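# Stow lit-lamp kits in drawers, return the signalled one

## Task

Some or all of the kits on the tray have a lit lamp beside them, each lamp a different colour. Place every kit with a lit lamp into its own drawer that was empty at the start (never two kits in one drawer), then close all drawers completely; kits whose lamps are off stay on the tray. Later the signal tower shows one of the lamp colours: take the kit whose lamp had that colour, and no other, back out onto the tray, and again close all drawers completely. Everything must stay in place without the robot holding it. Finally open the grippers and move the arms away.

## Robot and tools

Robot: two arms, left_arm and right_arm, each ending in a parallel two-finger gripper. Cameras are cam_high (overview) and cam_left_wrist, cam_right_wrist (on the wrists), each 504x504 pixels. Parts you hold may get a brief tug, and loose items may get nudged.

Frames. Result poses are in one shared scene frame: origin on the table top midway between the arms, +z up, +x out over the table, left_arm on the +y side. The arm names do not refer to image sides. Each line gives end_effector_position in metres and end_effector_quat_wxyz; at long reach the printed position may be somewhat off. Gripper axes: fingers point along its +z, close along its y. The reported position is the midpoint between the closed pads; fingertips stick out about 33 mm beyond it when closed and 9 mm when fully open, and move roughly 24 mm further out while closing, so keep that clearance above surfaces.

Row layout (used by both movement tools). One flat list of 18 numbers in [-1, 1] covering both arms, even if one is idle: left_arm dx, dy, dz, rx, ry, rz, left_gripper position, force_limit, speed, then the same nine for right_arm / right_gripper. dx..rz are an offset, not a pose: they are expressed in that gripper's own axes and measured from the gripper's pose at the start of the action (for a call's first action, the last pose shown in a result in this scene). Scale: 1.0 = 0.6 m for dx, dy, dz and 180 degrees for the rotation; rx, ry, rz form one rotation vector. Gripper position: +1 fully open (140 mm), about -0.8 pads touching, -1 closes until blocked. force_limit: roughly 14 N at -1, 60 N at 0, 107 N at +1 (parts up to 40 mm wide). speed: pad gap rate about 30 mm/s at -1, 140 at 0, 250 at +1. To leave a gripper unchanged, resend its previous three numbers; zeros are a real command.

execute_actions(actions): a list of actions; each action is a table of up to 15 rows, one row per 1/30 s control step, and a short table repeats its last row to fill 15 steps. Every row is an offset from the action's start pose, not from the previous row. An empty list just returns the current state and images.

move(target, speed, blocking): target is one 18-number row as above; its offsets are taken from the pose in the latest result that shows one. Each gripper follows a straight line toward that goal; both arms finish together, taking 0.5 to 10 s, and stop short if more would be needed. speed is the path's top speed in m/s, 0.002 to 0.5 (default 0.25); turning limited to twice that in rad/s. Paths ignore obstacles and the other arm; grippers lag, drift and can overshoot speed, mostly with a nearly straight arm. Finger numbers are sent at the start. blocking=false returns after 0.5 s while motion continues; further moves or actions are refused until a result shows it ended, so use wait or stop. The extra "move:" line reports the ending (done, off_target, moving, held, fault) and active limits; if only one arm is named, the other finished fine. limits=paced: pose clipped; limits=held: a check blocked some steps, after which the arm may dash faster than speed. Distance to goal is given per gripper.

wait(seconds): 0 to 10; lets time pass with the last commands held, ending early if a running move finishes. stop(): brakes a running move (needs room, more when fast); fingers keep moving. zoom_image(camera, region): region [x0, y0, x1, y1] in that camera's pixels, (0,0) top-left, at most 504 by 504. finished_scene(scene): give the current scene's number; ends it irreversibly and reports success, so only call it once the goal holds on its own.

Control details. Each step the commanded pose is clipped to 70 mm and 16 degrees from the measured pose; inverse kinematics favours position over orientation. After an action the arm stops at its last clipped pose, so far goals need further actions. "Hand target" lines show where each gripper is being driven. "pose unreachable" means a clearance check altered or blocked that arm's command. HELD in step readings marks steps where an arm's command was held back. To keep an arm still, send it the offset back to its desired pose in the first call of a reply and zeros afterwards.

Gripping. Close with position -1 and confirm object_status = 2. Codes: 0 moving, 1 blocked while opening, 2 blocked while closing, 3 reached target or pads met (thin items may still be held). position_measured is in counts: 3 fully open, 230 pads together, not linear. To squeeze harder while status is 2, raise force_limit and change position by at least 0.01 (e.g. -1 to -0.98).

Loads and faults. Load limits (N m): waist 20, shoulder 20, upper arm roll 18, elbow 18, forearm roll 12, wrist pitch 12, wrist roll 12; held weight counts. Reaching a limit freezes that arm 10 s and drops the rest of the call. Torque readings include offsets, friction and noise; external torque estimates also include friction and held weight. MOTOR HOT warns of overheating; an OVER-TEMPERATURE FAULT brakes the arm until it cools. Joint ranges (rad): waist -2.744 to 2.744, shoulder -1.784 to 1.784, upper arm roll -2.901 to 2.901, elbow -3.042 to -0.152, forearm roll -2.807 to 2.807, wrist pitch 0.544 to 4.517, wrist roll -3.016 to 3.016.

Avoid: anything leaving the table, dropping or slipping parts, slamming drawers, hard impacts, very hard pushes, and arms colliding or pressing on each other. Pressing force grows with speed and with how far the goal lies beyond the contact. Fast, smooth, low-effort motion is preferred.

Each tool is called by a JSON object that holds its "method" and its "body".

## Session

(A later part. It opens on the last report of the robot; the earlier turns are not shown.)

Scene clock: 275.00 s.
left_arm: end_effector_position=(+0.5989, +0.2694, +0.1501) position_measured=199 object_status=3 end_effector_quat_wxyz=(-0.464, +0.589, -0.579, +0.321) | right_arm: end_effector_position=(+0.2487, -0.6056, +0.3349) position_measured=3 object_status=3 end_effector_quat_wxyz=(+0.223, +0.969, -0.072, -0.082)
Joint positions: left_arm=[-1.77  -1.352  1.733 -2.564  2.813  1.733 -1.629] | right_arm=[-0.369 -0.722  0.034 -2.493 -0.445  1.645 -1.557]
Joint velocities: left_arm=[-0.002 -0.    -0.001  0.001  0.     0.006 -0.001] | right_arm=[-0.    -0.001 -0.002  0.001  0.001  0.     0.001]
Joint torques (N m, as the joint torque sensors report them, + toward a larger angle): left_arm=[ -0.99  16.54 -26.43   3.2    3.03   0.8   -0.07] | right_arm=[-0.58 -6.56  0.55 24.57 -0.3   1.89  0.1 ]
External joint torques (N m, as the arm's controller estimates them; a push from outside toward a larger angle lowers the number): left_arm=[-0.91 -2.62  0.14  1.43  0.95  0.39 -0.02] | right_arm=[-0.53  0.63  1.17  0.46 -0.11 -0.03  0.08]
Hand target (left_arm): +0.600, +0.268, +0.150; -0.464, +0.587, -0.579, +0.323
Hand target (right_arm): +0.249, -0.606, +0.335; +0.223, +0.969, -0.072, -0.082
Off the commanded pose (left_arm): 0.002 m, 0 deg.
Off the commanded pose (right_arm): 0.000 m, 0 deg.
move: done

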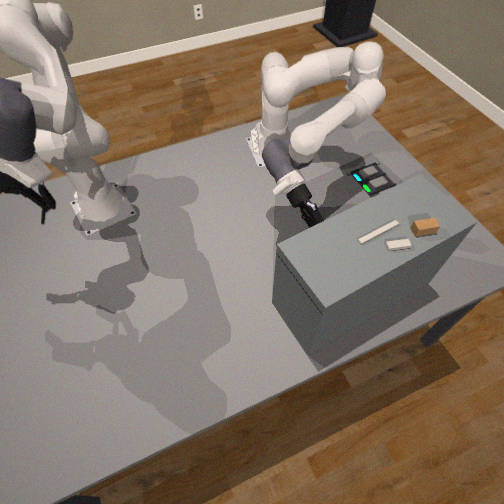

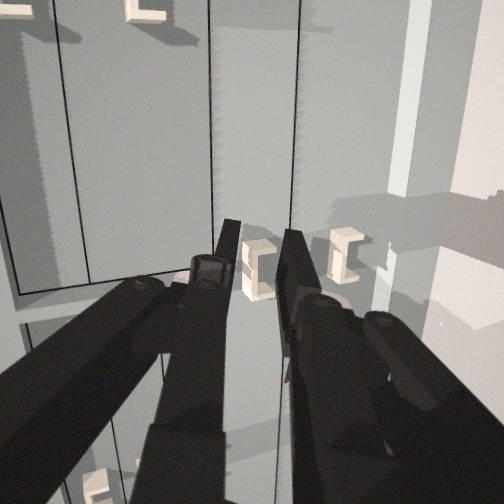

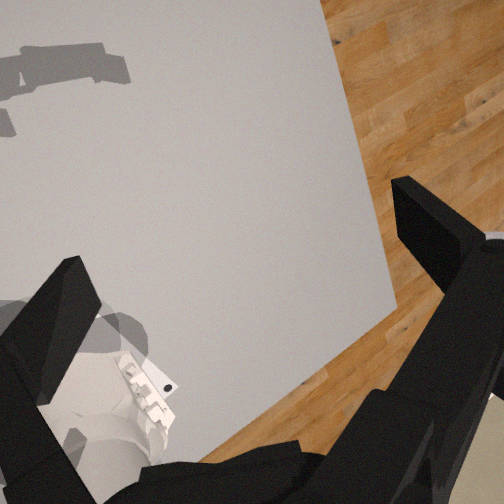

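{"method": "move", "body": {"target": [-0.016,-0.006,0.016,0,0,0,-0.55,0.8,0,0,0,0,0,0,0,1,0,0], "speed": 0.01}}

{"method": "zoom_image", "body": {"camera": "cam_left_wrist", "region": [160,170,360,370]}}

Scene clock: 278.97 s.
left_arm: end_effector_position=(+0.6047, +0.2718, +0.1507) position_measured=199 object_status=3 end_effector_quat_wxyz=(-0.460, +0.587, -0.582, +0.325) | right_arm: end_effector_position=(+0.2487, -0.6056, +0.3349) position_measured=3 object_status=3 end_effector_quat_wxyz=(+0.223, +0.969, -0.072, -0.082)
Joint positions: left_arm=[-1.758 -1.347  1.734 -2.548  2.813  1.776 -1.625] | right_arm=[-0.369 -0.722  0.034 -2.493 -0.445  1.645 -1.557]
Joint velocities: left_arm=[ 0.001  0.007  0.001  0.004  0.002  0.011 -0.   ] | right_arm=[ 0.001  0.002  0.001  0.001 -0.001 -0.    -0.001]
Joint torques (N m, as the joint torque sensors report them, + toward a larger angle): left_arm=[  3.2   20.22 -27.45   5.47   1.67  -0.19   0.24] | right_arm=[-0.63 -6.21  0.4  24.25 -0.28  1.91  0.15]
External joint torques (N m, as the arm's controller estimates them; a push from outside toward a larger angle lowers the number): left_arm=[ 3.17  0.85 -0.75  3.48 -0.29 -0.61  0.29] | right_arm=[-0.62  0.83  0.96  0.22 -0.1  -0.01  0.13]
Hand target (left_arm): +0.608, +0.280, +0.151; -0.464, +0.588, -0.579, +0.321
Hand target (right_arm): +0.249, -0.606, +0.335; +0.223, +0.969, -0.072, -0.082
Off the commanded pose (left_arm): 0.009 m, 1 deg.
Off the commanded pose (right_arm): 0.000 m, 0 deg.
move: off_target (left_arm)

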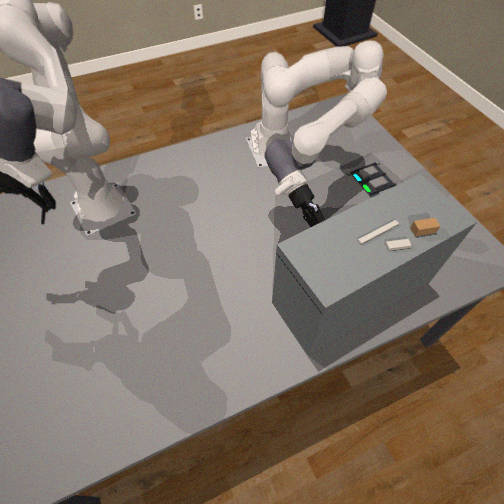

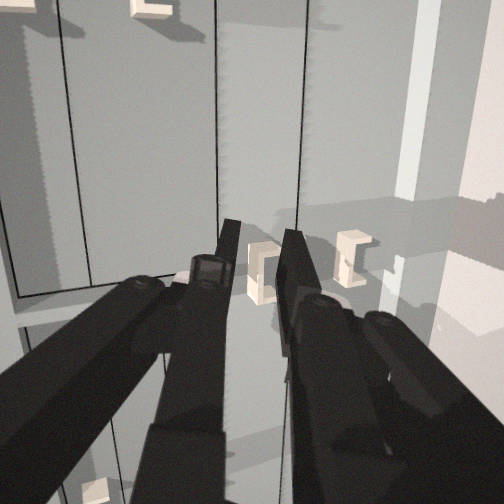

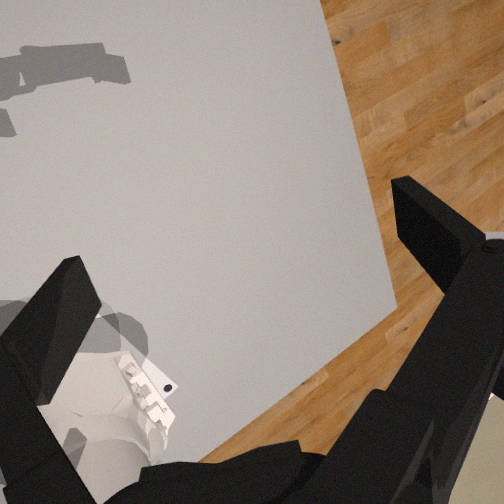

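Region (160, 170, 360, 370) of cam_left_wrist's 504x504 image, scaled by 2.520, with more detail than that image has.

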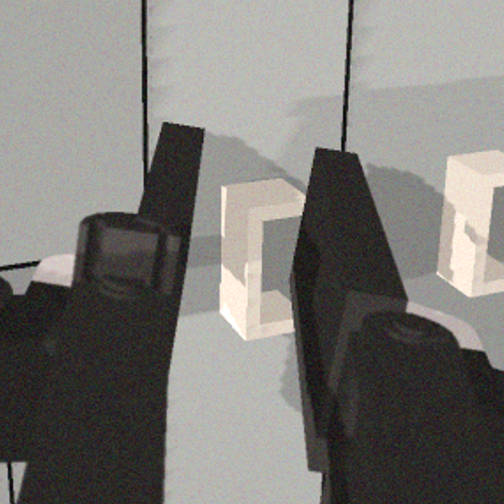

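{"method": "move", "body": {"target": [0,0.005,0.004,0,0,0,-1,0.8,-0.8,0,0,0,0,0,0,1,0,0], "speed": 0.01}}

{"method": "move", "body": {"target": [-0.015,0.01,-0.06,0,0,0,-1,0.8,-0.8,0,0,0,0,0,0,1,0,0], "speed": 0.025}}

Scene clock: 281.23 s.
left_arm: end_effector_position=(+0.6047, +0.2713, +0.1499) position_measured=235 object_status=3 end_effector_quat_wxyz=(-0.460, +0.585, -0.583, +0.326) | right_arm: end_effector_position=(+0.2487, -0.6056, +0.3349) position_measured=3 object_status=3 end_effector_quat_wxyz=(+0.223, +0.969, -0.072, -0.082)
Joint positions: left_arm=[-1.759 -1.346  1.737 -2.548  2.818  1.778 -1.625] | right_arm=[-0.369 -0.722  0.034 -2.493 -0.445  1.645 -1.557]
Joint velocities: left_arm=[ 0.002 -0.001  0.001 -0.001  0.005 -0.    -0.   ] | right_arm=[-0.    -0.001 -0.001 -0.001  0.001  0.     0.001]
Joint torques (N m, as the joint torque sensors report them, + toward a larger angle): left_arm=[ -1.3   15.82 -23.77   4.43   2.48   0.59  -0.19] | right_arm=[-0.57 -6.51  0.39 24.43 -0.3   1.92  0.13]
External joint torques (N m, as the arm's controller estimates them; a push from outside toward a larger angle lowers the number): left_arm=[-1.32 -3.56  2.89  2.51  0.53  0.16 -0.14] | right_arm=[-0.56  0.6   0.93  0.43 -0.12  0.01  0.11]
Hand target (left_arm): +0.606, +0.272, +0.147; -0.460, +0.587, -0.582, +0.325
Hand target (right_arm): +0.249, -0.606, +0.335; +0.223, +0.969, -0.072, -0.082
Off the commanded pose (left_arm): 0.003 m, 0 deg.
Off the commanded pose (right_arm): 0.000 m, 0 deg.
move: done

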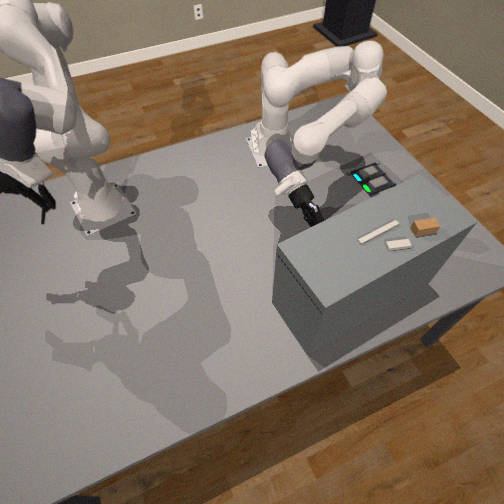

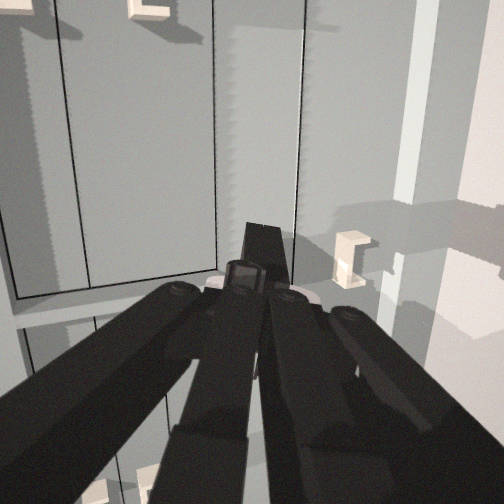

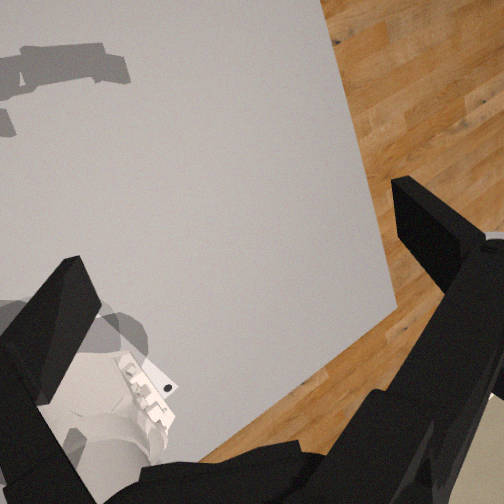

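Scene clock: 283.00 s.
left_arm: end_effector_position=(+0.5696, +0.2740, +0.1593) position_measured=235 object_status=3 end_effector_quat_wxyz=(-0.460, +0.584, -0.583, +0.328) | right_arm: end_effector_position=(+0.2487, -0.6056, +0.3349) position_measured=3 object_status=3 end_effector_quat_wxyz=(+0.223, +0.969, -0.072, -0.082)
Joint positions: left_arm=[-1.677 -1.342  1.705 -2.665  2.813  1.741 -1.625] | right_arm=[-0.369 -0.722  0.034 -2.493 -0.445  1.645 -1.557]
Joint velocities: left_arm=[ 0.002 -0.001 -0.001 -0.003  0.    -0.007 -0.   ] | right_arm=[ 0.001  0.002  0.001 -0.    -0.     0.    -0.001]
Joint torques (N m, as the joint torque sensors report them, + toward a larger angle): left_arm=[  2.31  15.78 -26.64  -0.26   0.97   0.06   0.16] | right_arm=[-0.53 -6.77  0.27 24.39 -0.27  1.88  0.11]
External joint torques (N m, as the arm's controller estimates them; a push from outside toward a larger angle lowers the number): left_arm=[ 2.41 -1.25 -1.73 -2.03 -1.09 -0.37  0.21] | right_arm=[-0.57  0.2   0.78  0.41 -0.08 -0.04  0.1 ]
Hand target (left_arm): +0.569, +0.276, +0.159; -0.460, +0.585, -0.583, +0.326
Hand target (right_arm): +0.249, -0.606, +0.335; +0.223, +0.969, -0.072, -0.082
Off the commanded pose (left_arm): 0.002 m, 0 deg.
Off the commanded pose (right_arm): 0.000 m, 0 deg.
move: done

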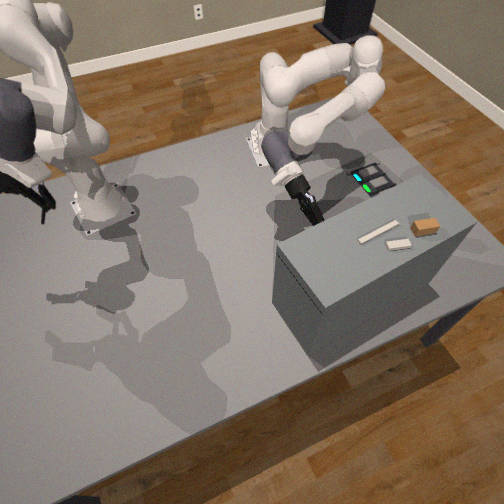

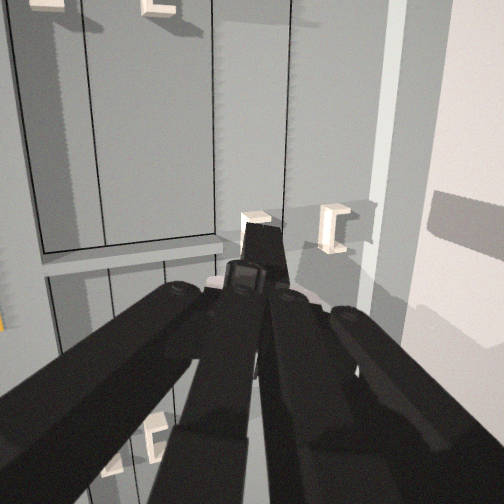

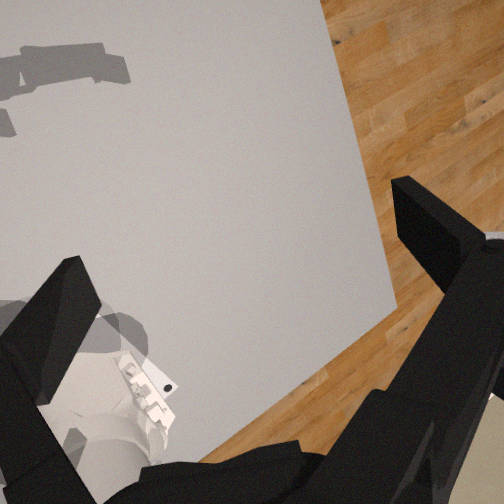

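{"method": "move", "body": {"target": [-0.012,0,0,0,0,0,-0.66,0.8,0,0,0,0,0,0,0,1,0,0], "speed": 0.02}}

{"method": "move", "body": {"target": [0,-0.004,0.035,0,0,0,-0.66,0.8,0,0,0,0,0,0,0,1,0,0], "speed": 0.012}}

{"method": "zoom_image", "body": {"camera": "cam_left_wrist", "region": [160,170,360,370]}}

Scene clock: 289.53 s.
left_arm: end_effector_position=(+0.5695, +0.2827, +0.1588) position_measured=213 object_status=3 end_effector_quat_wxyz=(-0.459, +0.587, -0.581, +0.327) | right_arm: end_effector_position=(+0.2487, -0.6056, +0.3349) position_measured=3 object_status=3 end_effector_quat_wxyz=(+0.223, +0.969, -0.072, -0.082)
Joint positions: left_arm=[-1.654 -1.34   1.705 -2.669  2.813  1.755 -1.624] | right_arm=[-0.369 -0.722  0.034 -2.493 -0.445  1.645 -1.557]
Joint velocities: left_arm=[ 0.003  0.004 -0.    -0.003 -0.001  0.013  0.001] | right_arm=[-0.001 -0.001 -0.001  0.001 -0.    -0.    -0.001]
Joint torques (N m, as the joint torque sensors report them, + toward a larger angle): left_arm=[  1.89  16.06 -26.44  -0.09   2.37   0.84   0.21] | right_arm=[-0.36 -6.13  0.56 24.56 -0.3   1.91  0.14]
External joint torques (N m, as the arm's controller estimates them; a push from outside toward a larger angle lowers the number): left_arm=[ 1.86 -0.86 -1.71 -1.87  0.36  0.41  0.26] | right_arm=[-0.35  1.07  1.11  0.41 -0.11 -0.02  0.12]
Hand target (left_arm): +0.569, +0.281, +0.160; -0.460, +0.584, -0.583, +0.328
Hand target (right_arm): +0.249, -0.606, +0.335; +0.223, +0.969, -0.072, -0.082
Off the commanded pose (left_arm): 0.002 m, 0 deg.
Off the commanded pose (right_arm): 0.000 m, 0 deg.
move: done

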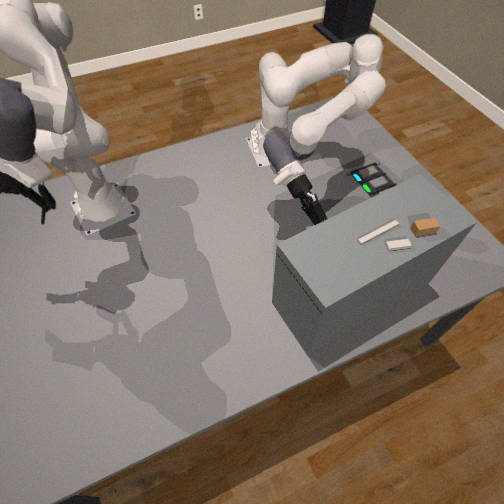

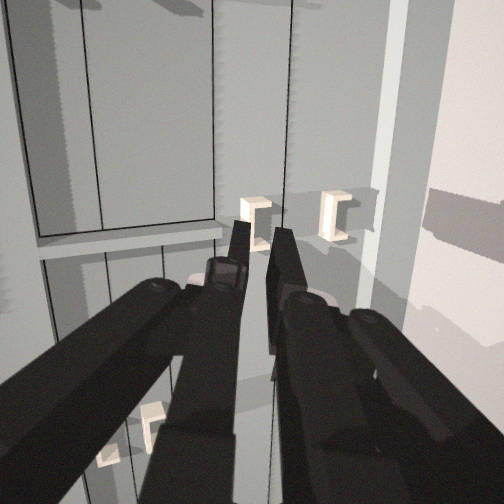

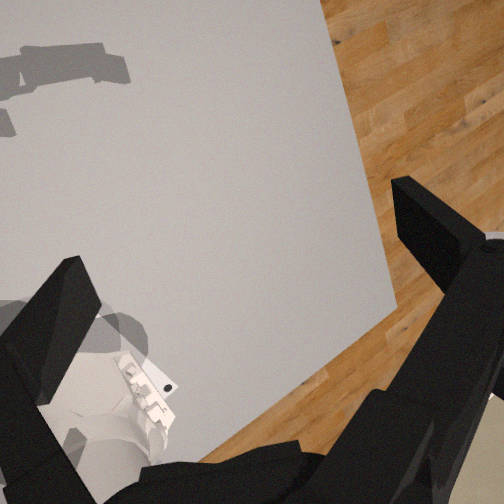

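Scene clock: 291.50 s.
left_arm: end_effector_position=(+0.5886, +0.2870, +0.1529) position_measured=213 object_status=3 end_effector_quat_wxyz=(-0.459, +0.589, -0.580, +0.325) | right_arm: end_effector_position=(+0.2487, -0.6056, +0.3349) position_measured=3 object_status=3 end_effector_quat_wxyz=(+0.223, +0.969, -0.072, -0.082)
Joint positions: left_arm=[-1.684 -1.34   1.724 -2.607  2.818  1.785 -1.624] | right_arm=[-0.369 -0.722  0.034 -2.493 -0.445  1.645 -1.557]
Joint velocities: left_arm=[-0.004 -0.001  0.001  0.003 -0.001  0.007 -0.   ] | right_arm=[-0.001  0.    -0.    -0.    -0.    -0.    -0.   ]
Joint torques (N m, as the joint torque sensors report them, + toward a larger angle): left_arm=[ -0.87  16.37 -25.71   3.79   2.89   0.85   0.04] | right_arm=[-0.33 -6.47  0.44 24.59 -0.3   1.92  0.11]
External joint torques (N m, as the arm's controller estimates them; a push from outside toward a larger angle lowers the number): left_arm=[-0.89 -1.75  0.03  1.92  0.96  0.42  0.1 ] | right_arm=[-0.32  0.56  1.01  0.63 -0.12  0.01  0.09]
Hand target (left_arm): +0.590, +0.285, +0.153; -0.459, +0.587, -0.581, +0.327
Hand target (right_arm): +0.249, -0.606, +0.335; +0.223, +0.969, -0.072, -0.082
Off the commanded pose (left_arm): 0.002 m, 0 deg.
Off the commanded pose (right_arm): 0.000 m, 0 deg.
move: done

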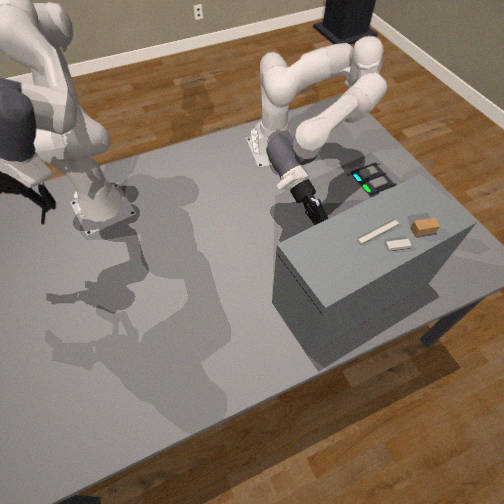

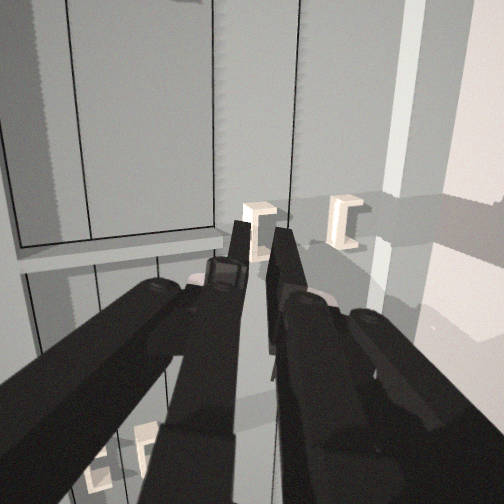

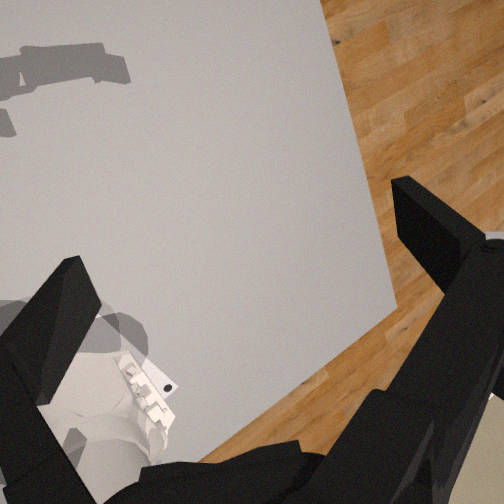

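Region (160, 170, 360, 370) of cam_left_wrist's 504x504 image, scaled by 2.520, with more detail than that image has.

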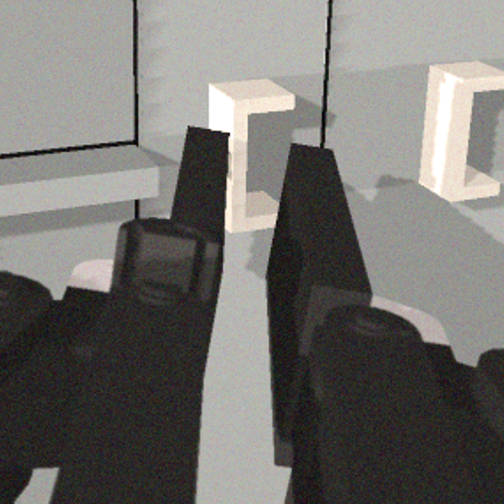

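{"method": "move", "body": {"target": [0.003,-0.008,0,0,0,0,-0.64,0.8,0,0,0,0,0,0,0,1,0,0], "speed": 0.012}}

{"method": "move", "body": {"target": [0,0,0.022,0,0,0,-0.64,0.8,0,0,0,0,0,0,0,1,0,0], "speed": 0.01}}

{"method": "zoom_image", "body": {"camera": "cam_left_wrist", "region": [160,170,360,370]}}

Scene clock: 294.57 s.
left_arm: end_effector_position=(+0.5900, +0.2841, +0.1568) position_measured=210 object_status=3 end_effector_quat_wxyz=(-0.458, +0.589, -0.580, +0.327) | right_arm: end_effector_position=(+0.2487, -0.6056, +0.3349) position_measured=3 object_status=3 end_effector_quat_wxyz=(+0.223, +0.969, -0.072, -0.082)
Joint positions: left_arm=[-1.688 -1.34   1.715 -2.604  2.811  1.786 -1.624] | right_arm=[-0.369 -0.722  0.034 -2.493 -0.445  1.645 -1.557]
Joint velocities: left_arm=[-0.001 -0.001 -0.001  0.    -0.006 -0.001 -0.   ] | right_arm=[ 0.     0.    -0.    -0.001  0.     0.001  0.001]
Joint torques (N m, as the joint torque sensors report them, + toward a larger angle): left_arm=[ -0.8   16.65 -27.41   2.95   0.73   0.09   0.31] | right_arm=[-0.49 -6.44  0.51 24.56 -0.27  1.9   0.15]
External joint torques (N m, as the arm's controller estimates them; a push from outside toward a larger angle lowers the number): left_arm=[-0.79 -1.43 -1.68  0.94 -1.2  -0.36  0.37] | right_arm=[-0.52  0.61  1.04  0.55 -0.09 -0.02  0.13]
Hand target (left_arm): +0.591, +0.285, +0.157; -0.459, +0.589, -0.580, +0.325
Hand target (right_arm): +0.249, -0.606, +0.335; +0.223, +0.969, -0.072, -0.082
Off the commanded pose (left_arm): 0.001 m, 0 deg.
Off the commanded pose (right_arm): 0.000 m, 0 deg.
move: done

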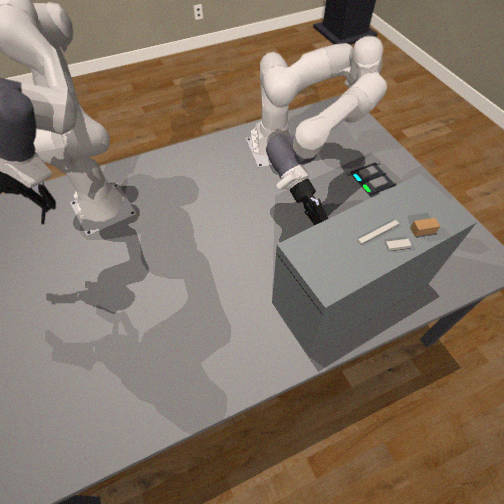

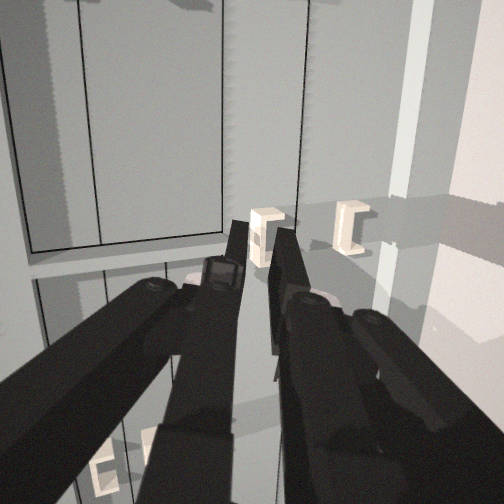

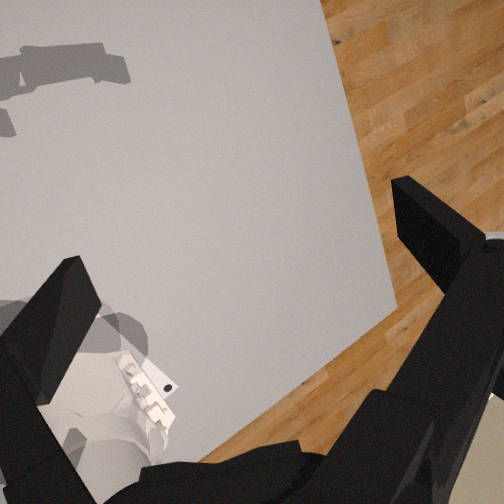

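Scene clock: 296.10 s.
left_arm: end_effector_position=(+0.5950, +0.2860, +0.1543) position_measured=210 object_status=3 end_effector_quat_wxyz=(-0.460, +0.589, -0.579, +0.326) | right_arm: end_effector_position=(+0.2487, -0.6056, +0.3349) position_measured=3 object_status=3 end_effector_quat_wxyz=(+0.223, +0.969, -0.072, -0.082)
Joint positions: left_arm=[-1.698 -1.34   1.723 -2.588  2.816  1.79  -1.624] | right_arm=[-0.369 -0.722  0.034 -2.493 -0.445  1.645 -1.557]
Joint velocities: left_arm=[-0.001 -0.001  0.    -0.002  0.002 -0.002 -0.004] | right_arm=[ 0.001  0.001  0.    -0.001 -0.002  0.001  0.001]
Joint torques (N m, as the joint torque sensors report them, + toward a larger angle): left_arm=[ -5.28  14.74 -23.12  14.09   3.34   2.74   0.13] | right_arm=[-0.36 -6.45  0.65 24.3  -0.28  1.91  0.13]
External joint torques (N m, as the arm's controller estimates them; a push from outside toward a larger angle lowers the number): left_arm=[-5.33 -3.7   2.86 12.11  1.42  2.31  0.18] | right_arm=[-0.4   0.64  1.17  0.28 -0.1  -0.01  0.11]
Hand target (left_arm): +0.602, +0.286, +0.152; -0.458, +0.589, -0.580, +0.327
Hand target (right_arm): +0.249, -0.606, +0.335; +0.223, +0.969, -0.072, -0.082
Off the commanded pose (left_arm): 0.007 m, 0 deg.
Off the commanded pose (right_arm): 0.000 m, 0 deg.
move: off_target (left_arm)

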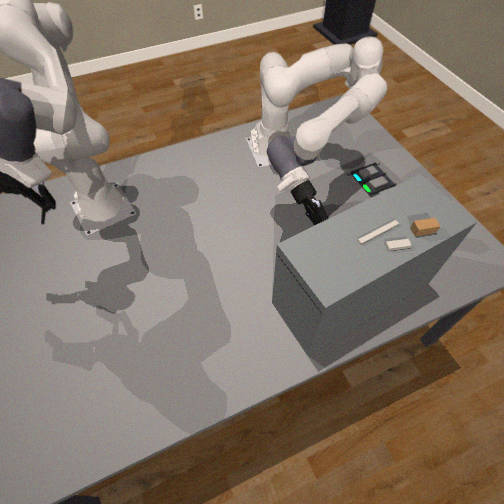

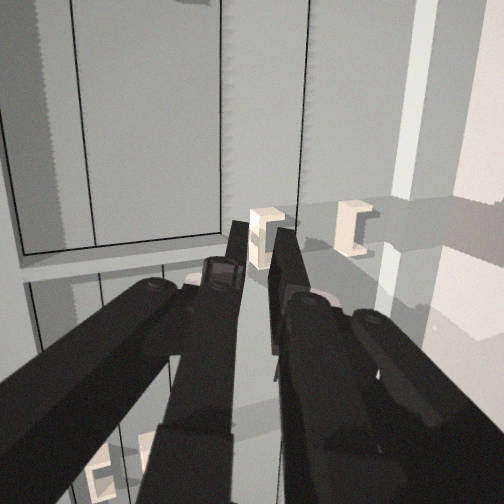

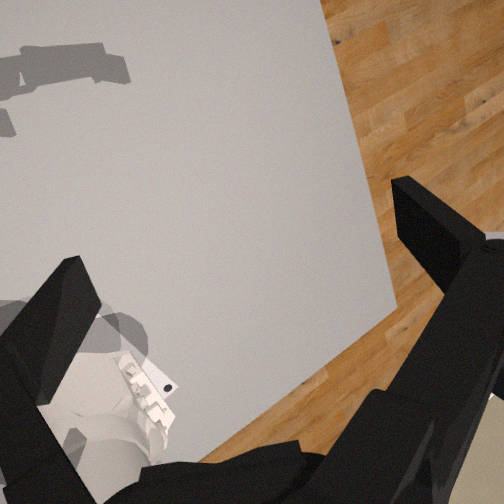

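Region (160, 170, 360, 370) of cam_left_wrist's 504x504 image, scaled by 2.520, with more detail than that image has.

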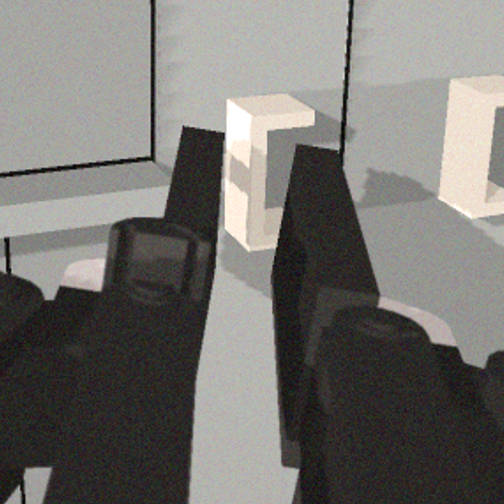

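{"method": "move", "body": {"target": [0,0.011,-0.003,0,0,0,-0.64,0.8,0,0,0,0,0,0,0,1,0,0], "speed": 0.01}}

{"method": "move", "body": {"target": [0,-0.003,0.016,0,0,0,-0.64,0.8,0,0,0,0,0,0,0,1,0,0], "speed": 0.008}}

{"method": "zoom_image", "body": {"camera": "cam_left_wrist", "region": [160,170,360,370]}}

Scene clock: 299.63 s.
left_arm: end_effector_position=(+0.5917, +0.2879, +0.1493) position_measured=210 object_status=3 end_effector_quat_wxyz=(-0.460, +0.589, -0.580, +0.323) | right_arm: end_effector_position=(+0.2487, -0.6056, +0.3349) position_measured=3 object_status=3 end_effector_quat_wxyz=(+0.223, +0.969, -0.072, -0.082)
Joint positions: left_arm=[-1.697 -1.327  1.733 -2.595  2.819  1.788 -1.636] | right_arm=[-0.369 -0.722  0.034 -2.493 -0.445  1.645 -1.557]
Joint velocities: left_arm=[ 0.001  0.008  0.002 -0.001  0.    -0.    -0.016] | right_arm=[-0.001 -0.002  0.001  0.    -0.    -0.001 -0.   ]
Joint torques (N m, as the joint torque sensors report them, + toward a larger angle): left_arm=[  0.2   17.09 -26.08   0.4    2.89   0.8   -0.14] | right_arm=[-0.24 -6.35  0.52 24.2  -0.28  1.91  0.11]
External joint torques (N m, as the arm's controller estimates them; a push from outside toward a larger angle lowers the number): left_arm=[ 0.13 -1.29 -0.35 -1.65  0.98  0.4  -0.08] | right_arm=[-0.24  0.81  1.06  0.16 -0.09 -0.01  0.09]
Hand target (left_arm): +0.591, +0.286, +0.149; -0.460, +0.589, -0.579, +0.326
Hand target (right_arm): +0.249, -0.606, +0.335; +0.223, +0.969, -0.072, -0.082
Off the commanded pose (left_arm): 0.002 m, 0 deg.
Off the commanded pose (right_arm): 0.000 m, 0 deg.
joint sent to its limit (left arm) — the command would take joint 5 (forearm roll) past its upper limit, so that joint was sent only as far as its limit.
move: done

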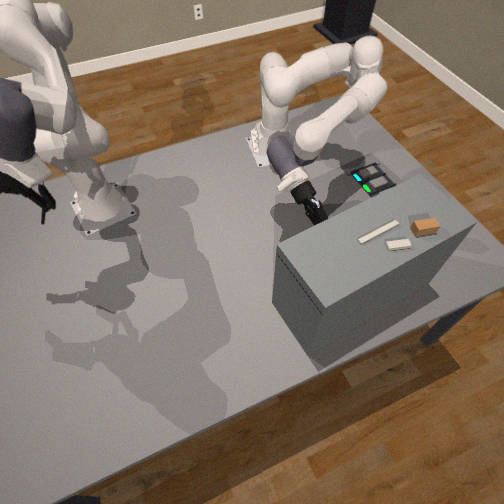

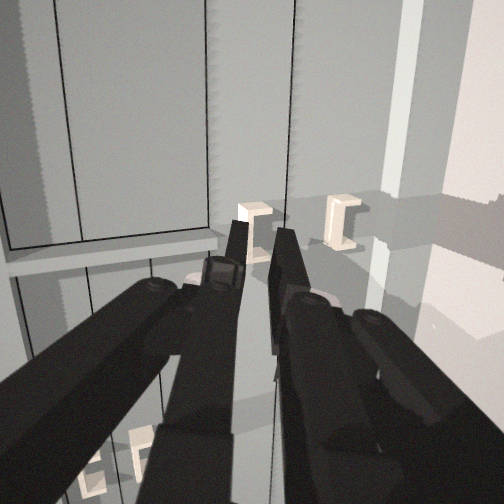

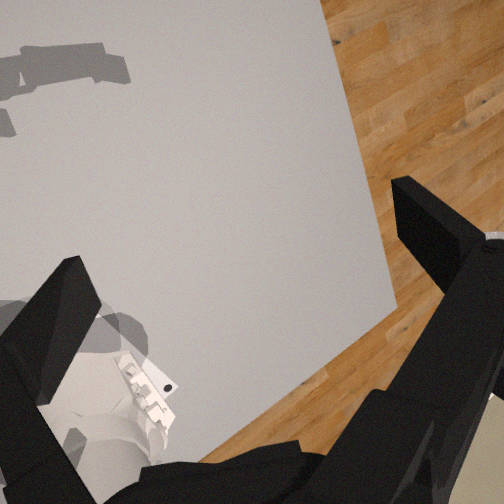

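Scene clock: 301.07 s.
left_arm: end_effector_position=(+0.6005, +0.2906, +0.1478) position_measured=210 object_status=3 end_effector_quat_wxyz=(-0.461, +0.590, -0.579, +0.322) | right_arm: end_effector_position=(+0.2487, -0.6056, +0.3349) position_measured=3 object_status=3 end_effector_quat_wxyz=(+0.223, +0.969, -0.072, -0.082)
Joint positions: left_arm=[-1.71  -1.327  1.74  -2.567  2.819  1.8   -1.636] | right_arm=[-0.369 -0.722  0.034 -2.493 -0.445  1.645 -1.557]
Joint velocities: left_arm=[-0.002 -0.     0.     0.     0.002  0.003  0.001] | right_arm=[-0.001  0.001 -0.     0.    -0.     0.     0.   ]
Joint torques (N m, as the joint torque sensors report them, + toward a larger angle): left_arm=[ -0.77  17.41 -26.23   3.54   2.4    0.86   0.08] | right_arm=[-0.38 -6.5   0.77 24.43 -0.28  1.92  0.1 ]
External joint torques (N m, as the arm's controller estimates them; a push from outside toward a larger angle lowers the number): left_arm=[-0.77 -1.55  0.02  1.39  0.51  0.46  0.14] | right_arm=[-0.31  0.5   1.38  0.42 -0.09  0.01  0.08]
Hand target (left_arm): +0.601, +0.289, +0.147; -0.461, +0.589, -0.580, +0.323
Hand target (right_arm): +0.249, -0.606, +0.335; +0.223, +0.969, -0.072, -0.082
Off the commanded pose (left_arm): 0.001 m, 0 deg.
Off the commanded pose (right_arm): 0.000 m, 0 deg.
move: done

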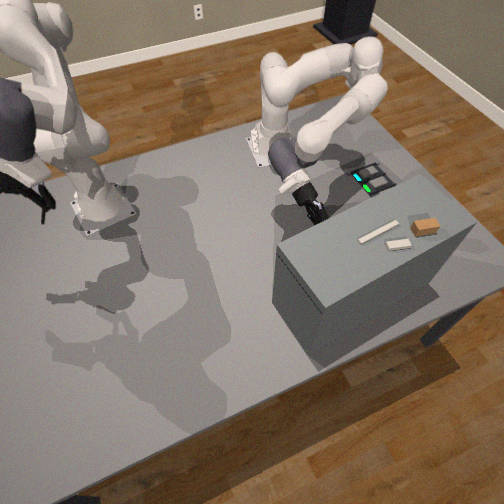

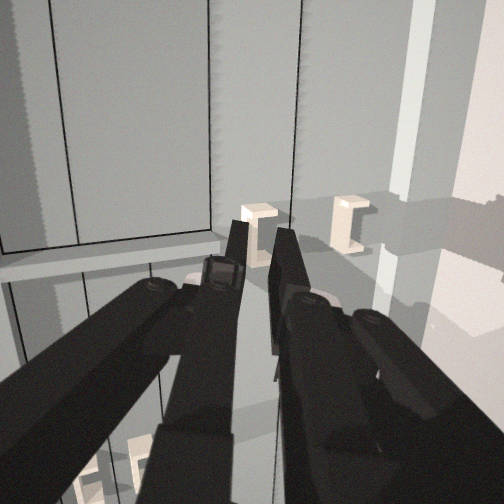

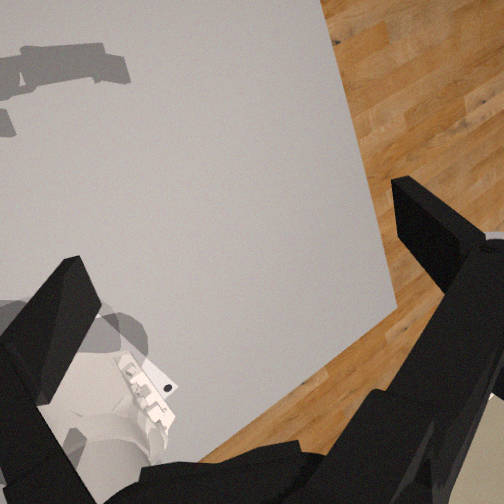

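Region (160, 170, 360, 370) of cam_left_wrist's 504x504 image, scaled by 2.520, with more detail than that image has.

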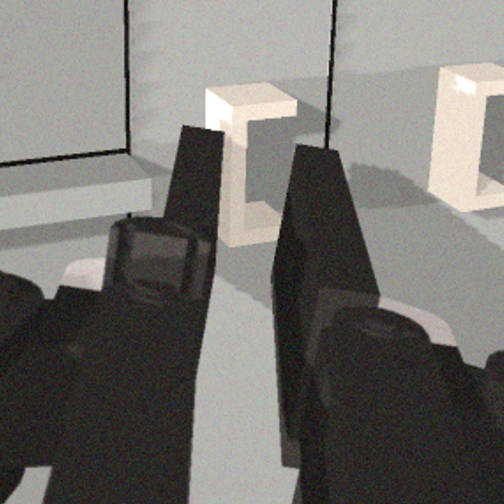

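{"method": "move", "body": {"target": [0,-0.006,0.012,0,0,0,-0.64,0.8,0,0,0,0,0,0,0,1,0,0], "speed": 0.008}}

{"method": "zoom_image", "body": {"camera": "cam_left_wrist", "region": [160,170,360,370]}}

Scene clock: 303.57 s.
left_arm: end_effector_position=(+0.6056, +0.2924, +0.1484) position_measured=210 object_status=3 end_effector_quat_wxyz=(-0.462, +0.591, -0.578, +0.322) | right_arm: end_effector_position=(+0.2487, -0.6056, +0.3349) position_measured=3 object_status=3 end_effector_quat_wxyz=(+0.223, +0.969, -0.072, -0.082)
Joint positions: left_arm=[-1.716 -1.327  1.74  -2.552  2.817  1.805 -1.635] | right_arm=[-0.369 -0.722  0.034 -2.493 -0.445  1.645 -1.557]
Joint velocities: left_arm=[ 0.     0.002  0.     0.     0.001 -0.001  0.001] | right_arm=[ 0.     0.001  0.     0.     0.    -0.001  0.001]
Joint torques (N m, as the joint torque sensors report them, + toward a larger angle): left_arm=[ -2.48  16.15 -27.28   7.05   1.53   1.62   0.2 ] | right_arm=[-0.48 -6.28  0.7  24.26 -0.32  1.92  0.12]
External joint torques (N m, as the arm's controller estimates them; a push from outside toward a larger angle lowers the number): left_arm=[-2.49 -3.06 -0.88  4.83 -0.33  1.21  0.25] | right_arm=[-0.52  0.79  1.2   0.25 -0.14  0.    0.1 ]
Hand target (left_arm): +0.608, +0.291, +0.148; -0.461, +0.590, -0.579, +0.322
Hand target (right_arm): +0.249, -0.606, +0.335; +0.223, +0.969, -0.072, -0.082
Off the commanded pose (left_arm): 0.003 m, 0 deg.
Off the commanded pose (right_arm): 0.000 m, 0 deg.
move: done

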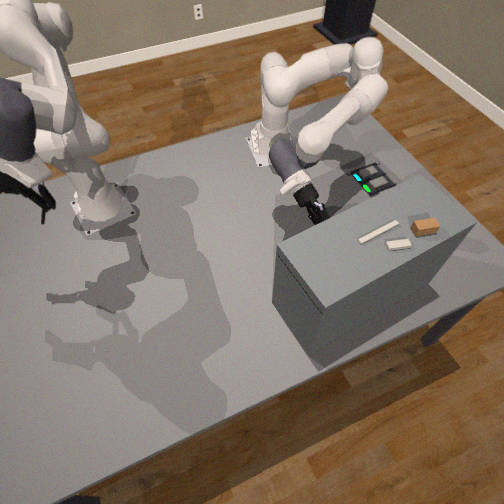

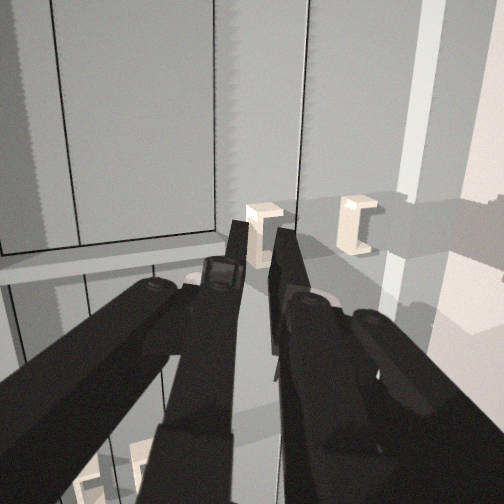

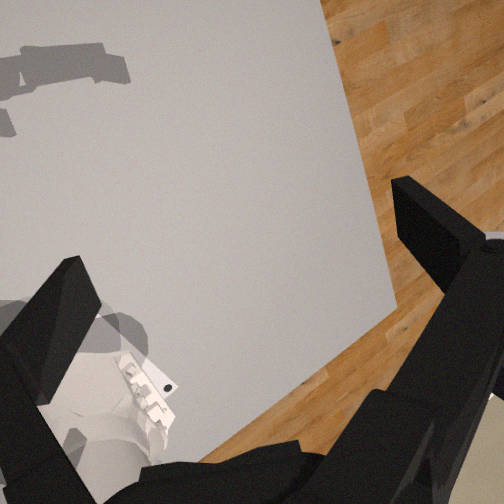

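Region (160, 170, 360, 370) of cam_left_wrist's 504x504 image, scaled by 2.520, with more detail than that image has.

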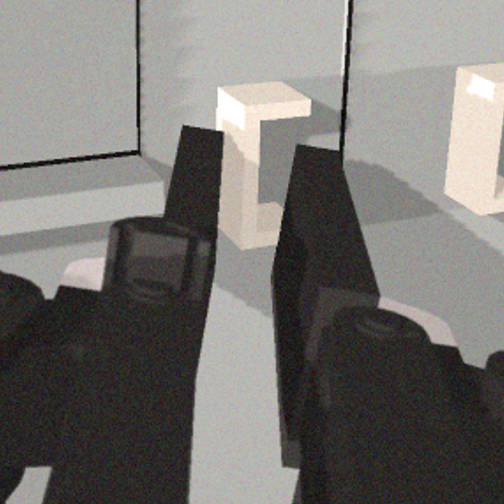

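{"method": "move", "body": {"target": [0,-0.004,0,0,0,0,-1,0.8,-0.8,0,0,0,0,0,0,1,0,0], "speed": 0.01}}

{"method": "zoom_image", "body": {"camera": "cam_left_wrist", "region": [160,170,360,370]}}

Scene clock: 306.13 s.
left_arm: end_effector_position=(+0.6044, +0.2912, +0.1499) position_measured=233 object_status=3 end_effector_quat_wxyz=(-0.458, +0.597, -0.572, +0.327) | right_arm: end_effector_position=(+0.2487, -0.6056, +0.3349) position_measured=3 object_status=3 end_effector_quat_wxyz=(+0.223, +0.969, -0.072, -0.082)
Joint positions: left_arm=[-1.716 -1.319  1.735 -2.556  2.808  1.806 -1.661] | right_arm=[-0.369 -0.722  0.034 -2.493 -0.445  1.645 -1.557]
Joint velocities: left_arm=[-0.004  0.039 -0.001  0.001 -0.016  0.016 -0.033] | right_arm=[ 0.    -0.     0.002 -0.001  0.001 -0.    -0.   ]
Joint torques (N m, as the joint torque sensors report them, + toward a larger angle): left_arm=[ -1.24  19.46 -28.32   6.2    1.34   0.67   1.41] | right_arm=[-0.42 -6.36  0.48 24.23 -0.3   1.89  0.1 ]
External joint torques (N m, as the arm's controller estimates them; a push from outside toward a larger angle lowers the number): left_arm=[-1.35  0.48 -1.99  3.65 -0.54  0.29  1.48] | right_arm=[-0.42  0.73  1.02  0.22 -0.12 -0.03  0.08]
Hand target (left_arm): +0.607, +0.292, +0.151; -0.462, +0.591, -0.578, +0.322
Hand target (right_arm): +0.249, -0.606, +0.335; +0.223, +0.969, -0.072, -0.082
Off the commanded pose (left_arm): 0.002 m, 1 deg.
Off the commanded pose (right_arm): 0.000 m, 0 deg.
move: done

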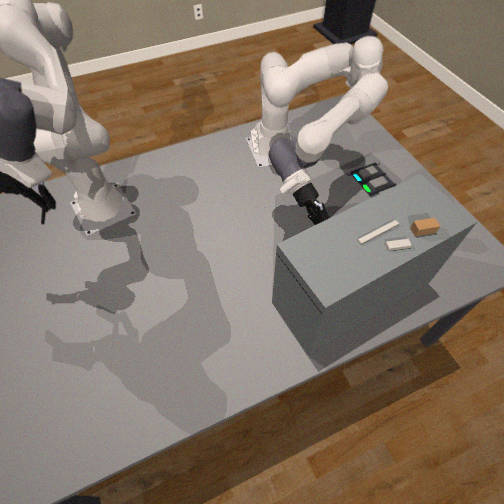

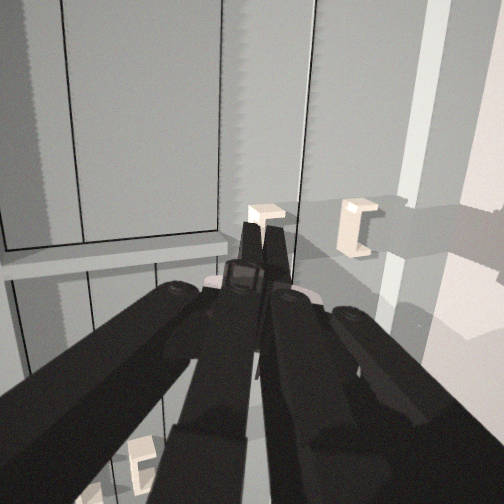

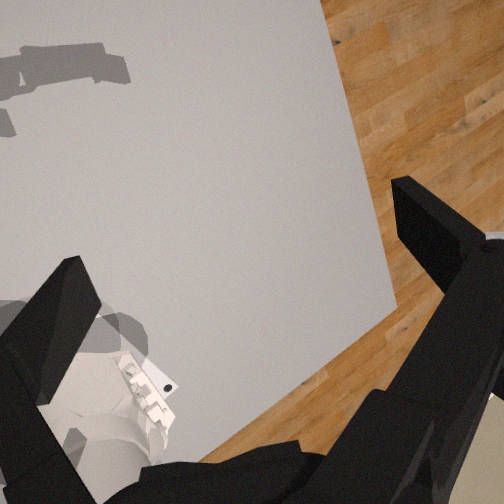

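Region (160, 170, 360, 370) of cam_left_wrist's 504x504 image, scaled by 2.520, with more detail than that image has.

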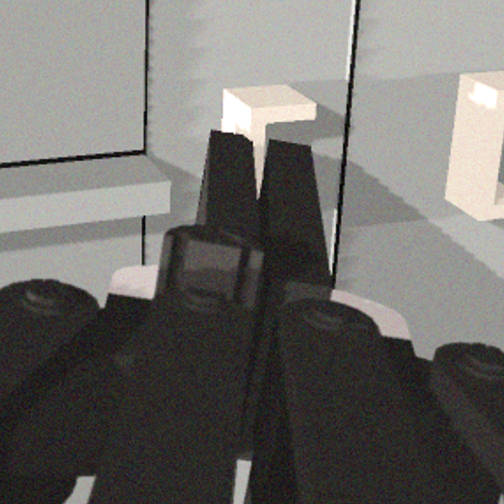

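{"method": "move", "body": {"target": [0.027,0.021,-0.061,0,0,0,-1,0.8,-0.8,0,0,0,0,0,0,1,0,0], "speed": 0.015}}

Scene clock: 310.53 s.
left_arm: end_effector_position=(+0.5735, +0.2846, +0.1505) position_measured=234 object_status=3 end_effector_quat_wxyz=(-0.462, +0.609, -0.557, +0.325) | right_arm: end_effector_position=(+0.2487, -0.6056, +0.3349) position_measured=3 object_status=3 end_effector_quat_wxyz=(+0.223, +0.969, -0.072, -0.082)
Joint positions: left_arm=[-1.728 -1.222  1.716 -2.641  2.755  1.727 -1.783] | right_arm=[-0.369 -0.722  0.034 -2.493 -0.445  1.645 -1.557]
Joint velocities: left_arm=[-0.005  0.019 -0.002 -0.004 -0.011 -0.    -0.02 ] | right_arm=[ 0.    -0.    -0.    -0.002 -0.001 -0.    -0.   ]
Joint torques (N m, as the joint torque sensors report them, + toward a larger angle): left_arm=[ -5.57  16.59 -29.05  -2.44   1.69   1.97   1.11] | right_arm=[-0.46 -6.65  0.53 24.44 -0.28  1.95  0.11]
External joint torques (N m, as the arm's controller estimates them; a push from outside toward a larger angle lowers the number): left_arm=[-5.66 -0.78 -4.68 -6.43 -0.34  1.83  1.17] | right_arm=[-0.48  0.43  1.05  0.45 -0.1   0.04  0.09]
Hand target (left_arm): +0.568, +0.269, +0.151; -0.457, +0.597, -0.572, +0.329
Hand target (right_arm): +0.249, -0.606, +0.335; +0.223, +0.969, -0.072, -0.082
Off the commanded pose (left_arm): 0.016 m, 2 deg.
Off the commanded pose (right_arm): 0.000 m, 0 deg.
move: off_target (left_arm)

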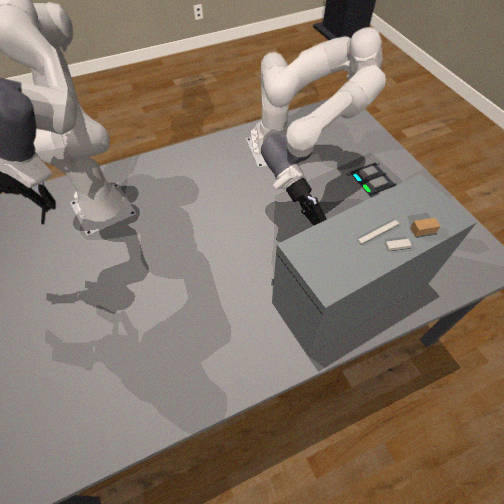

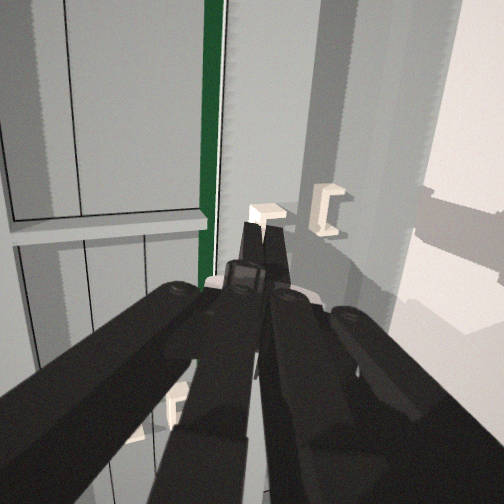

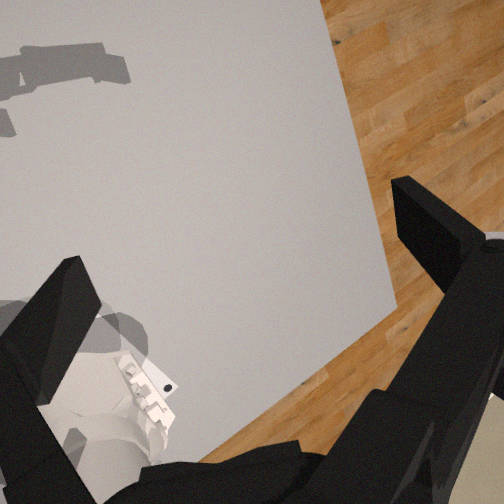

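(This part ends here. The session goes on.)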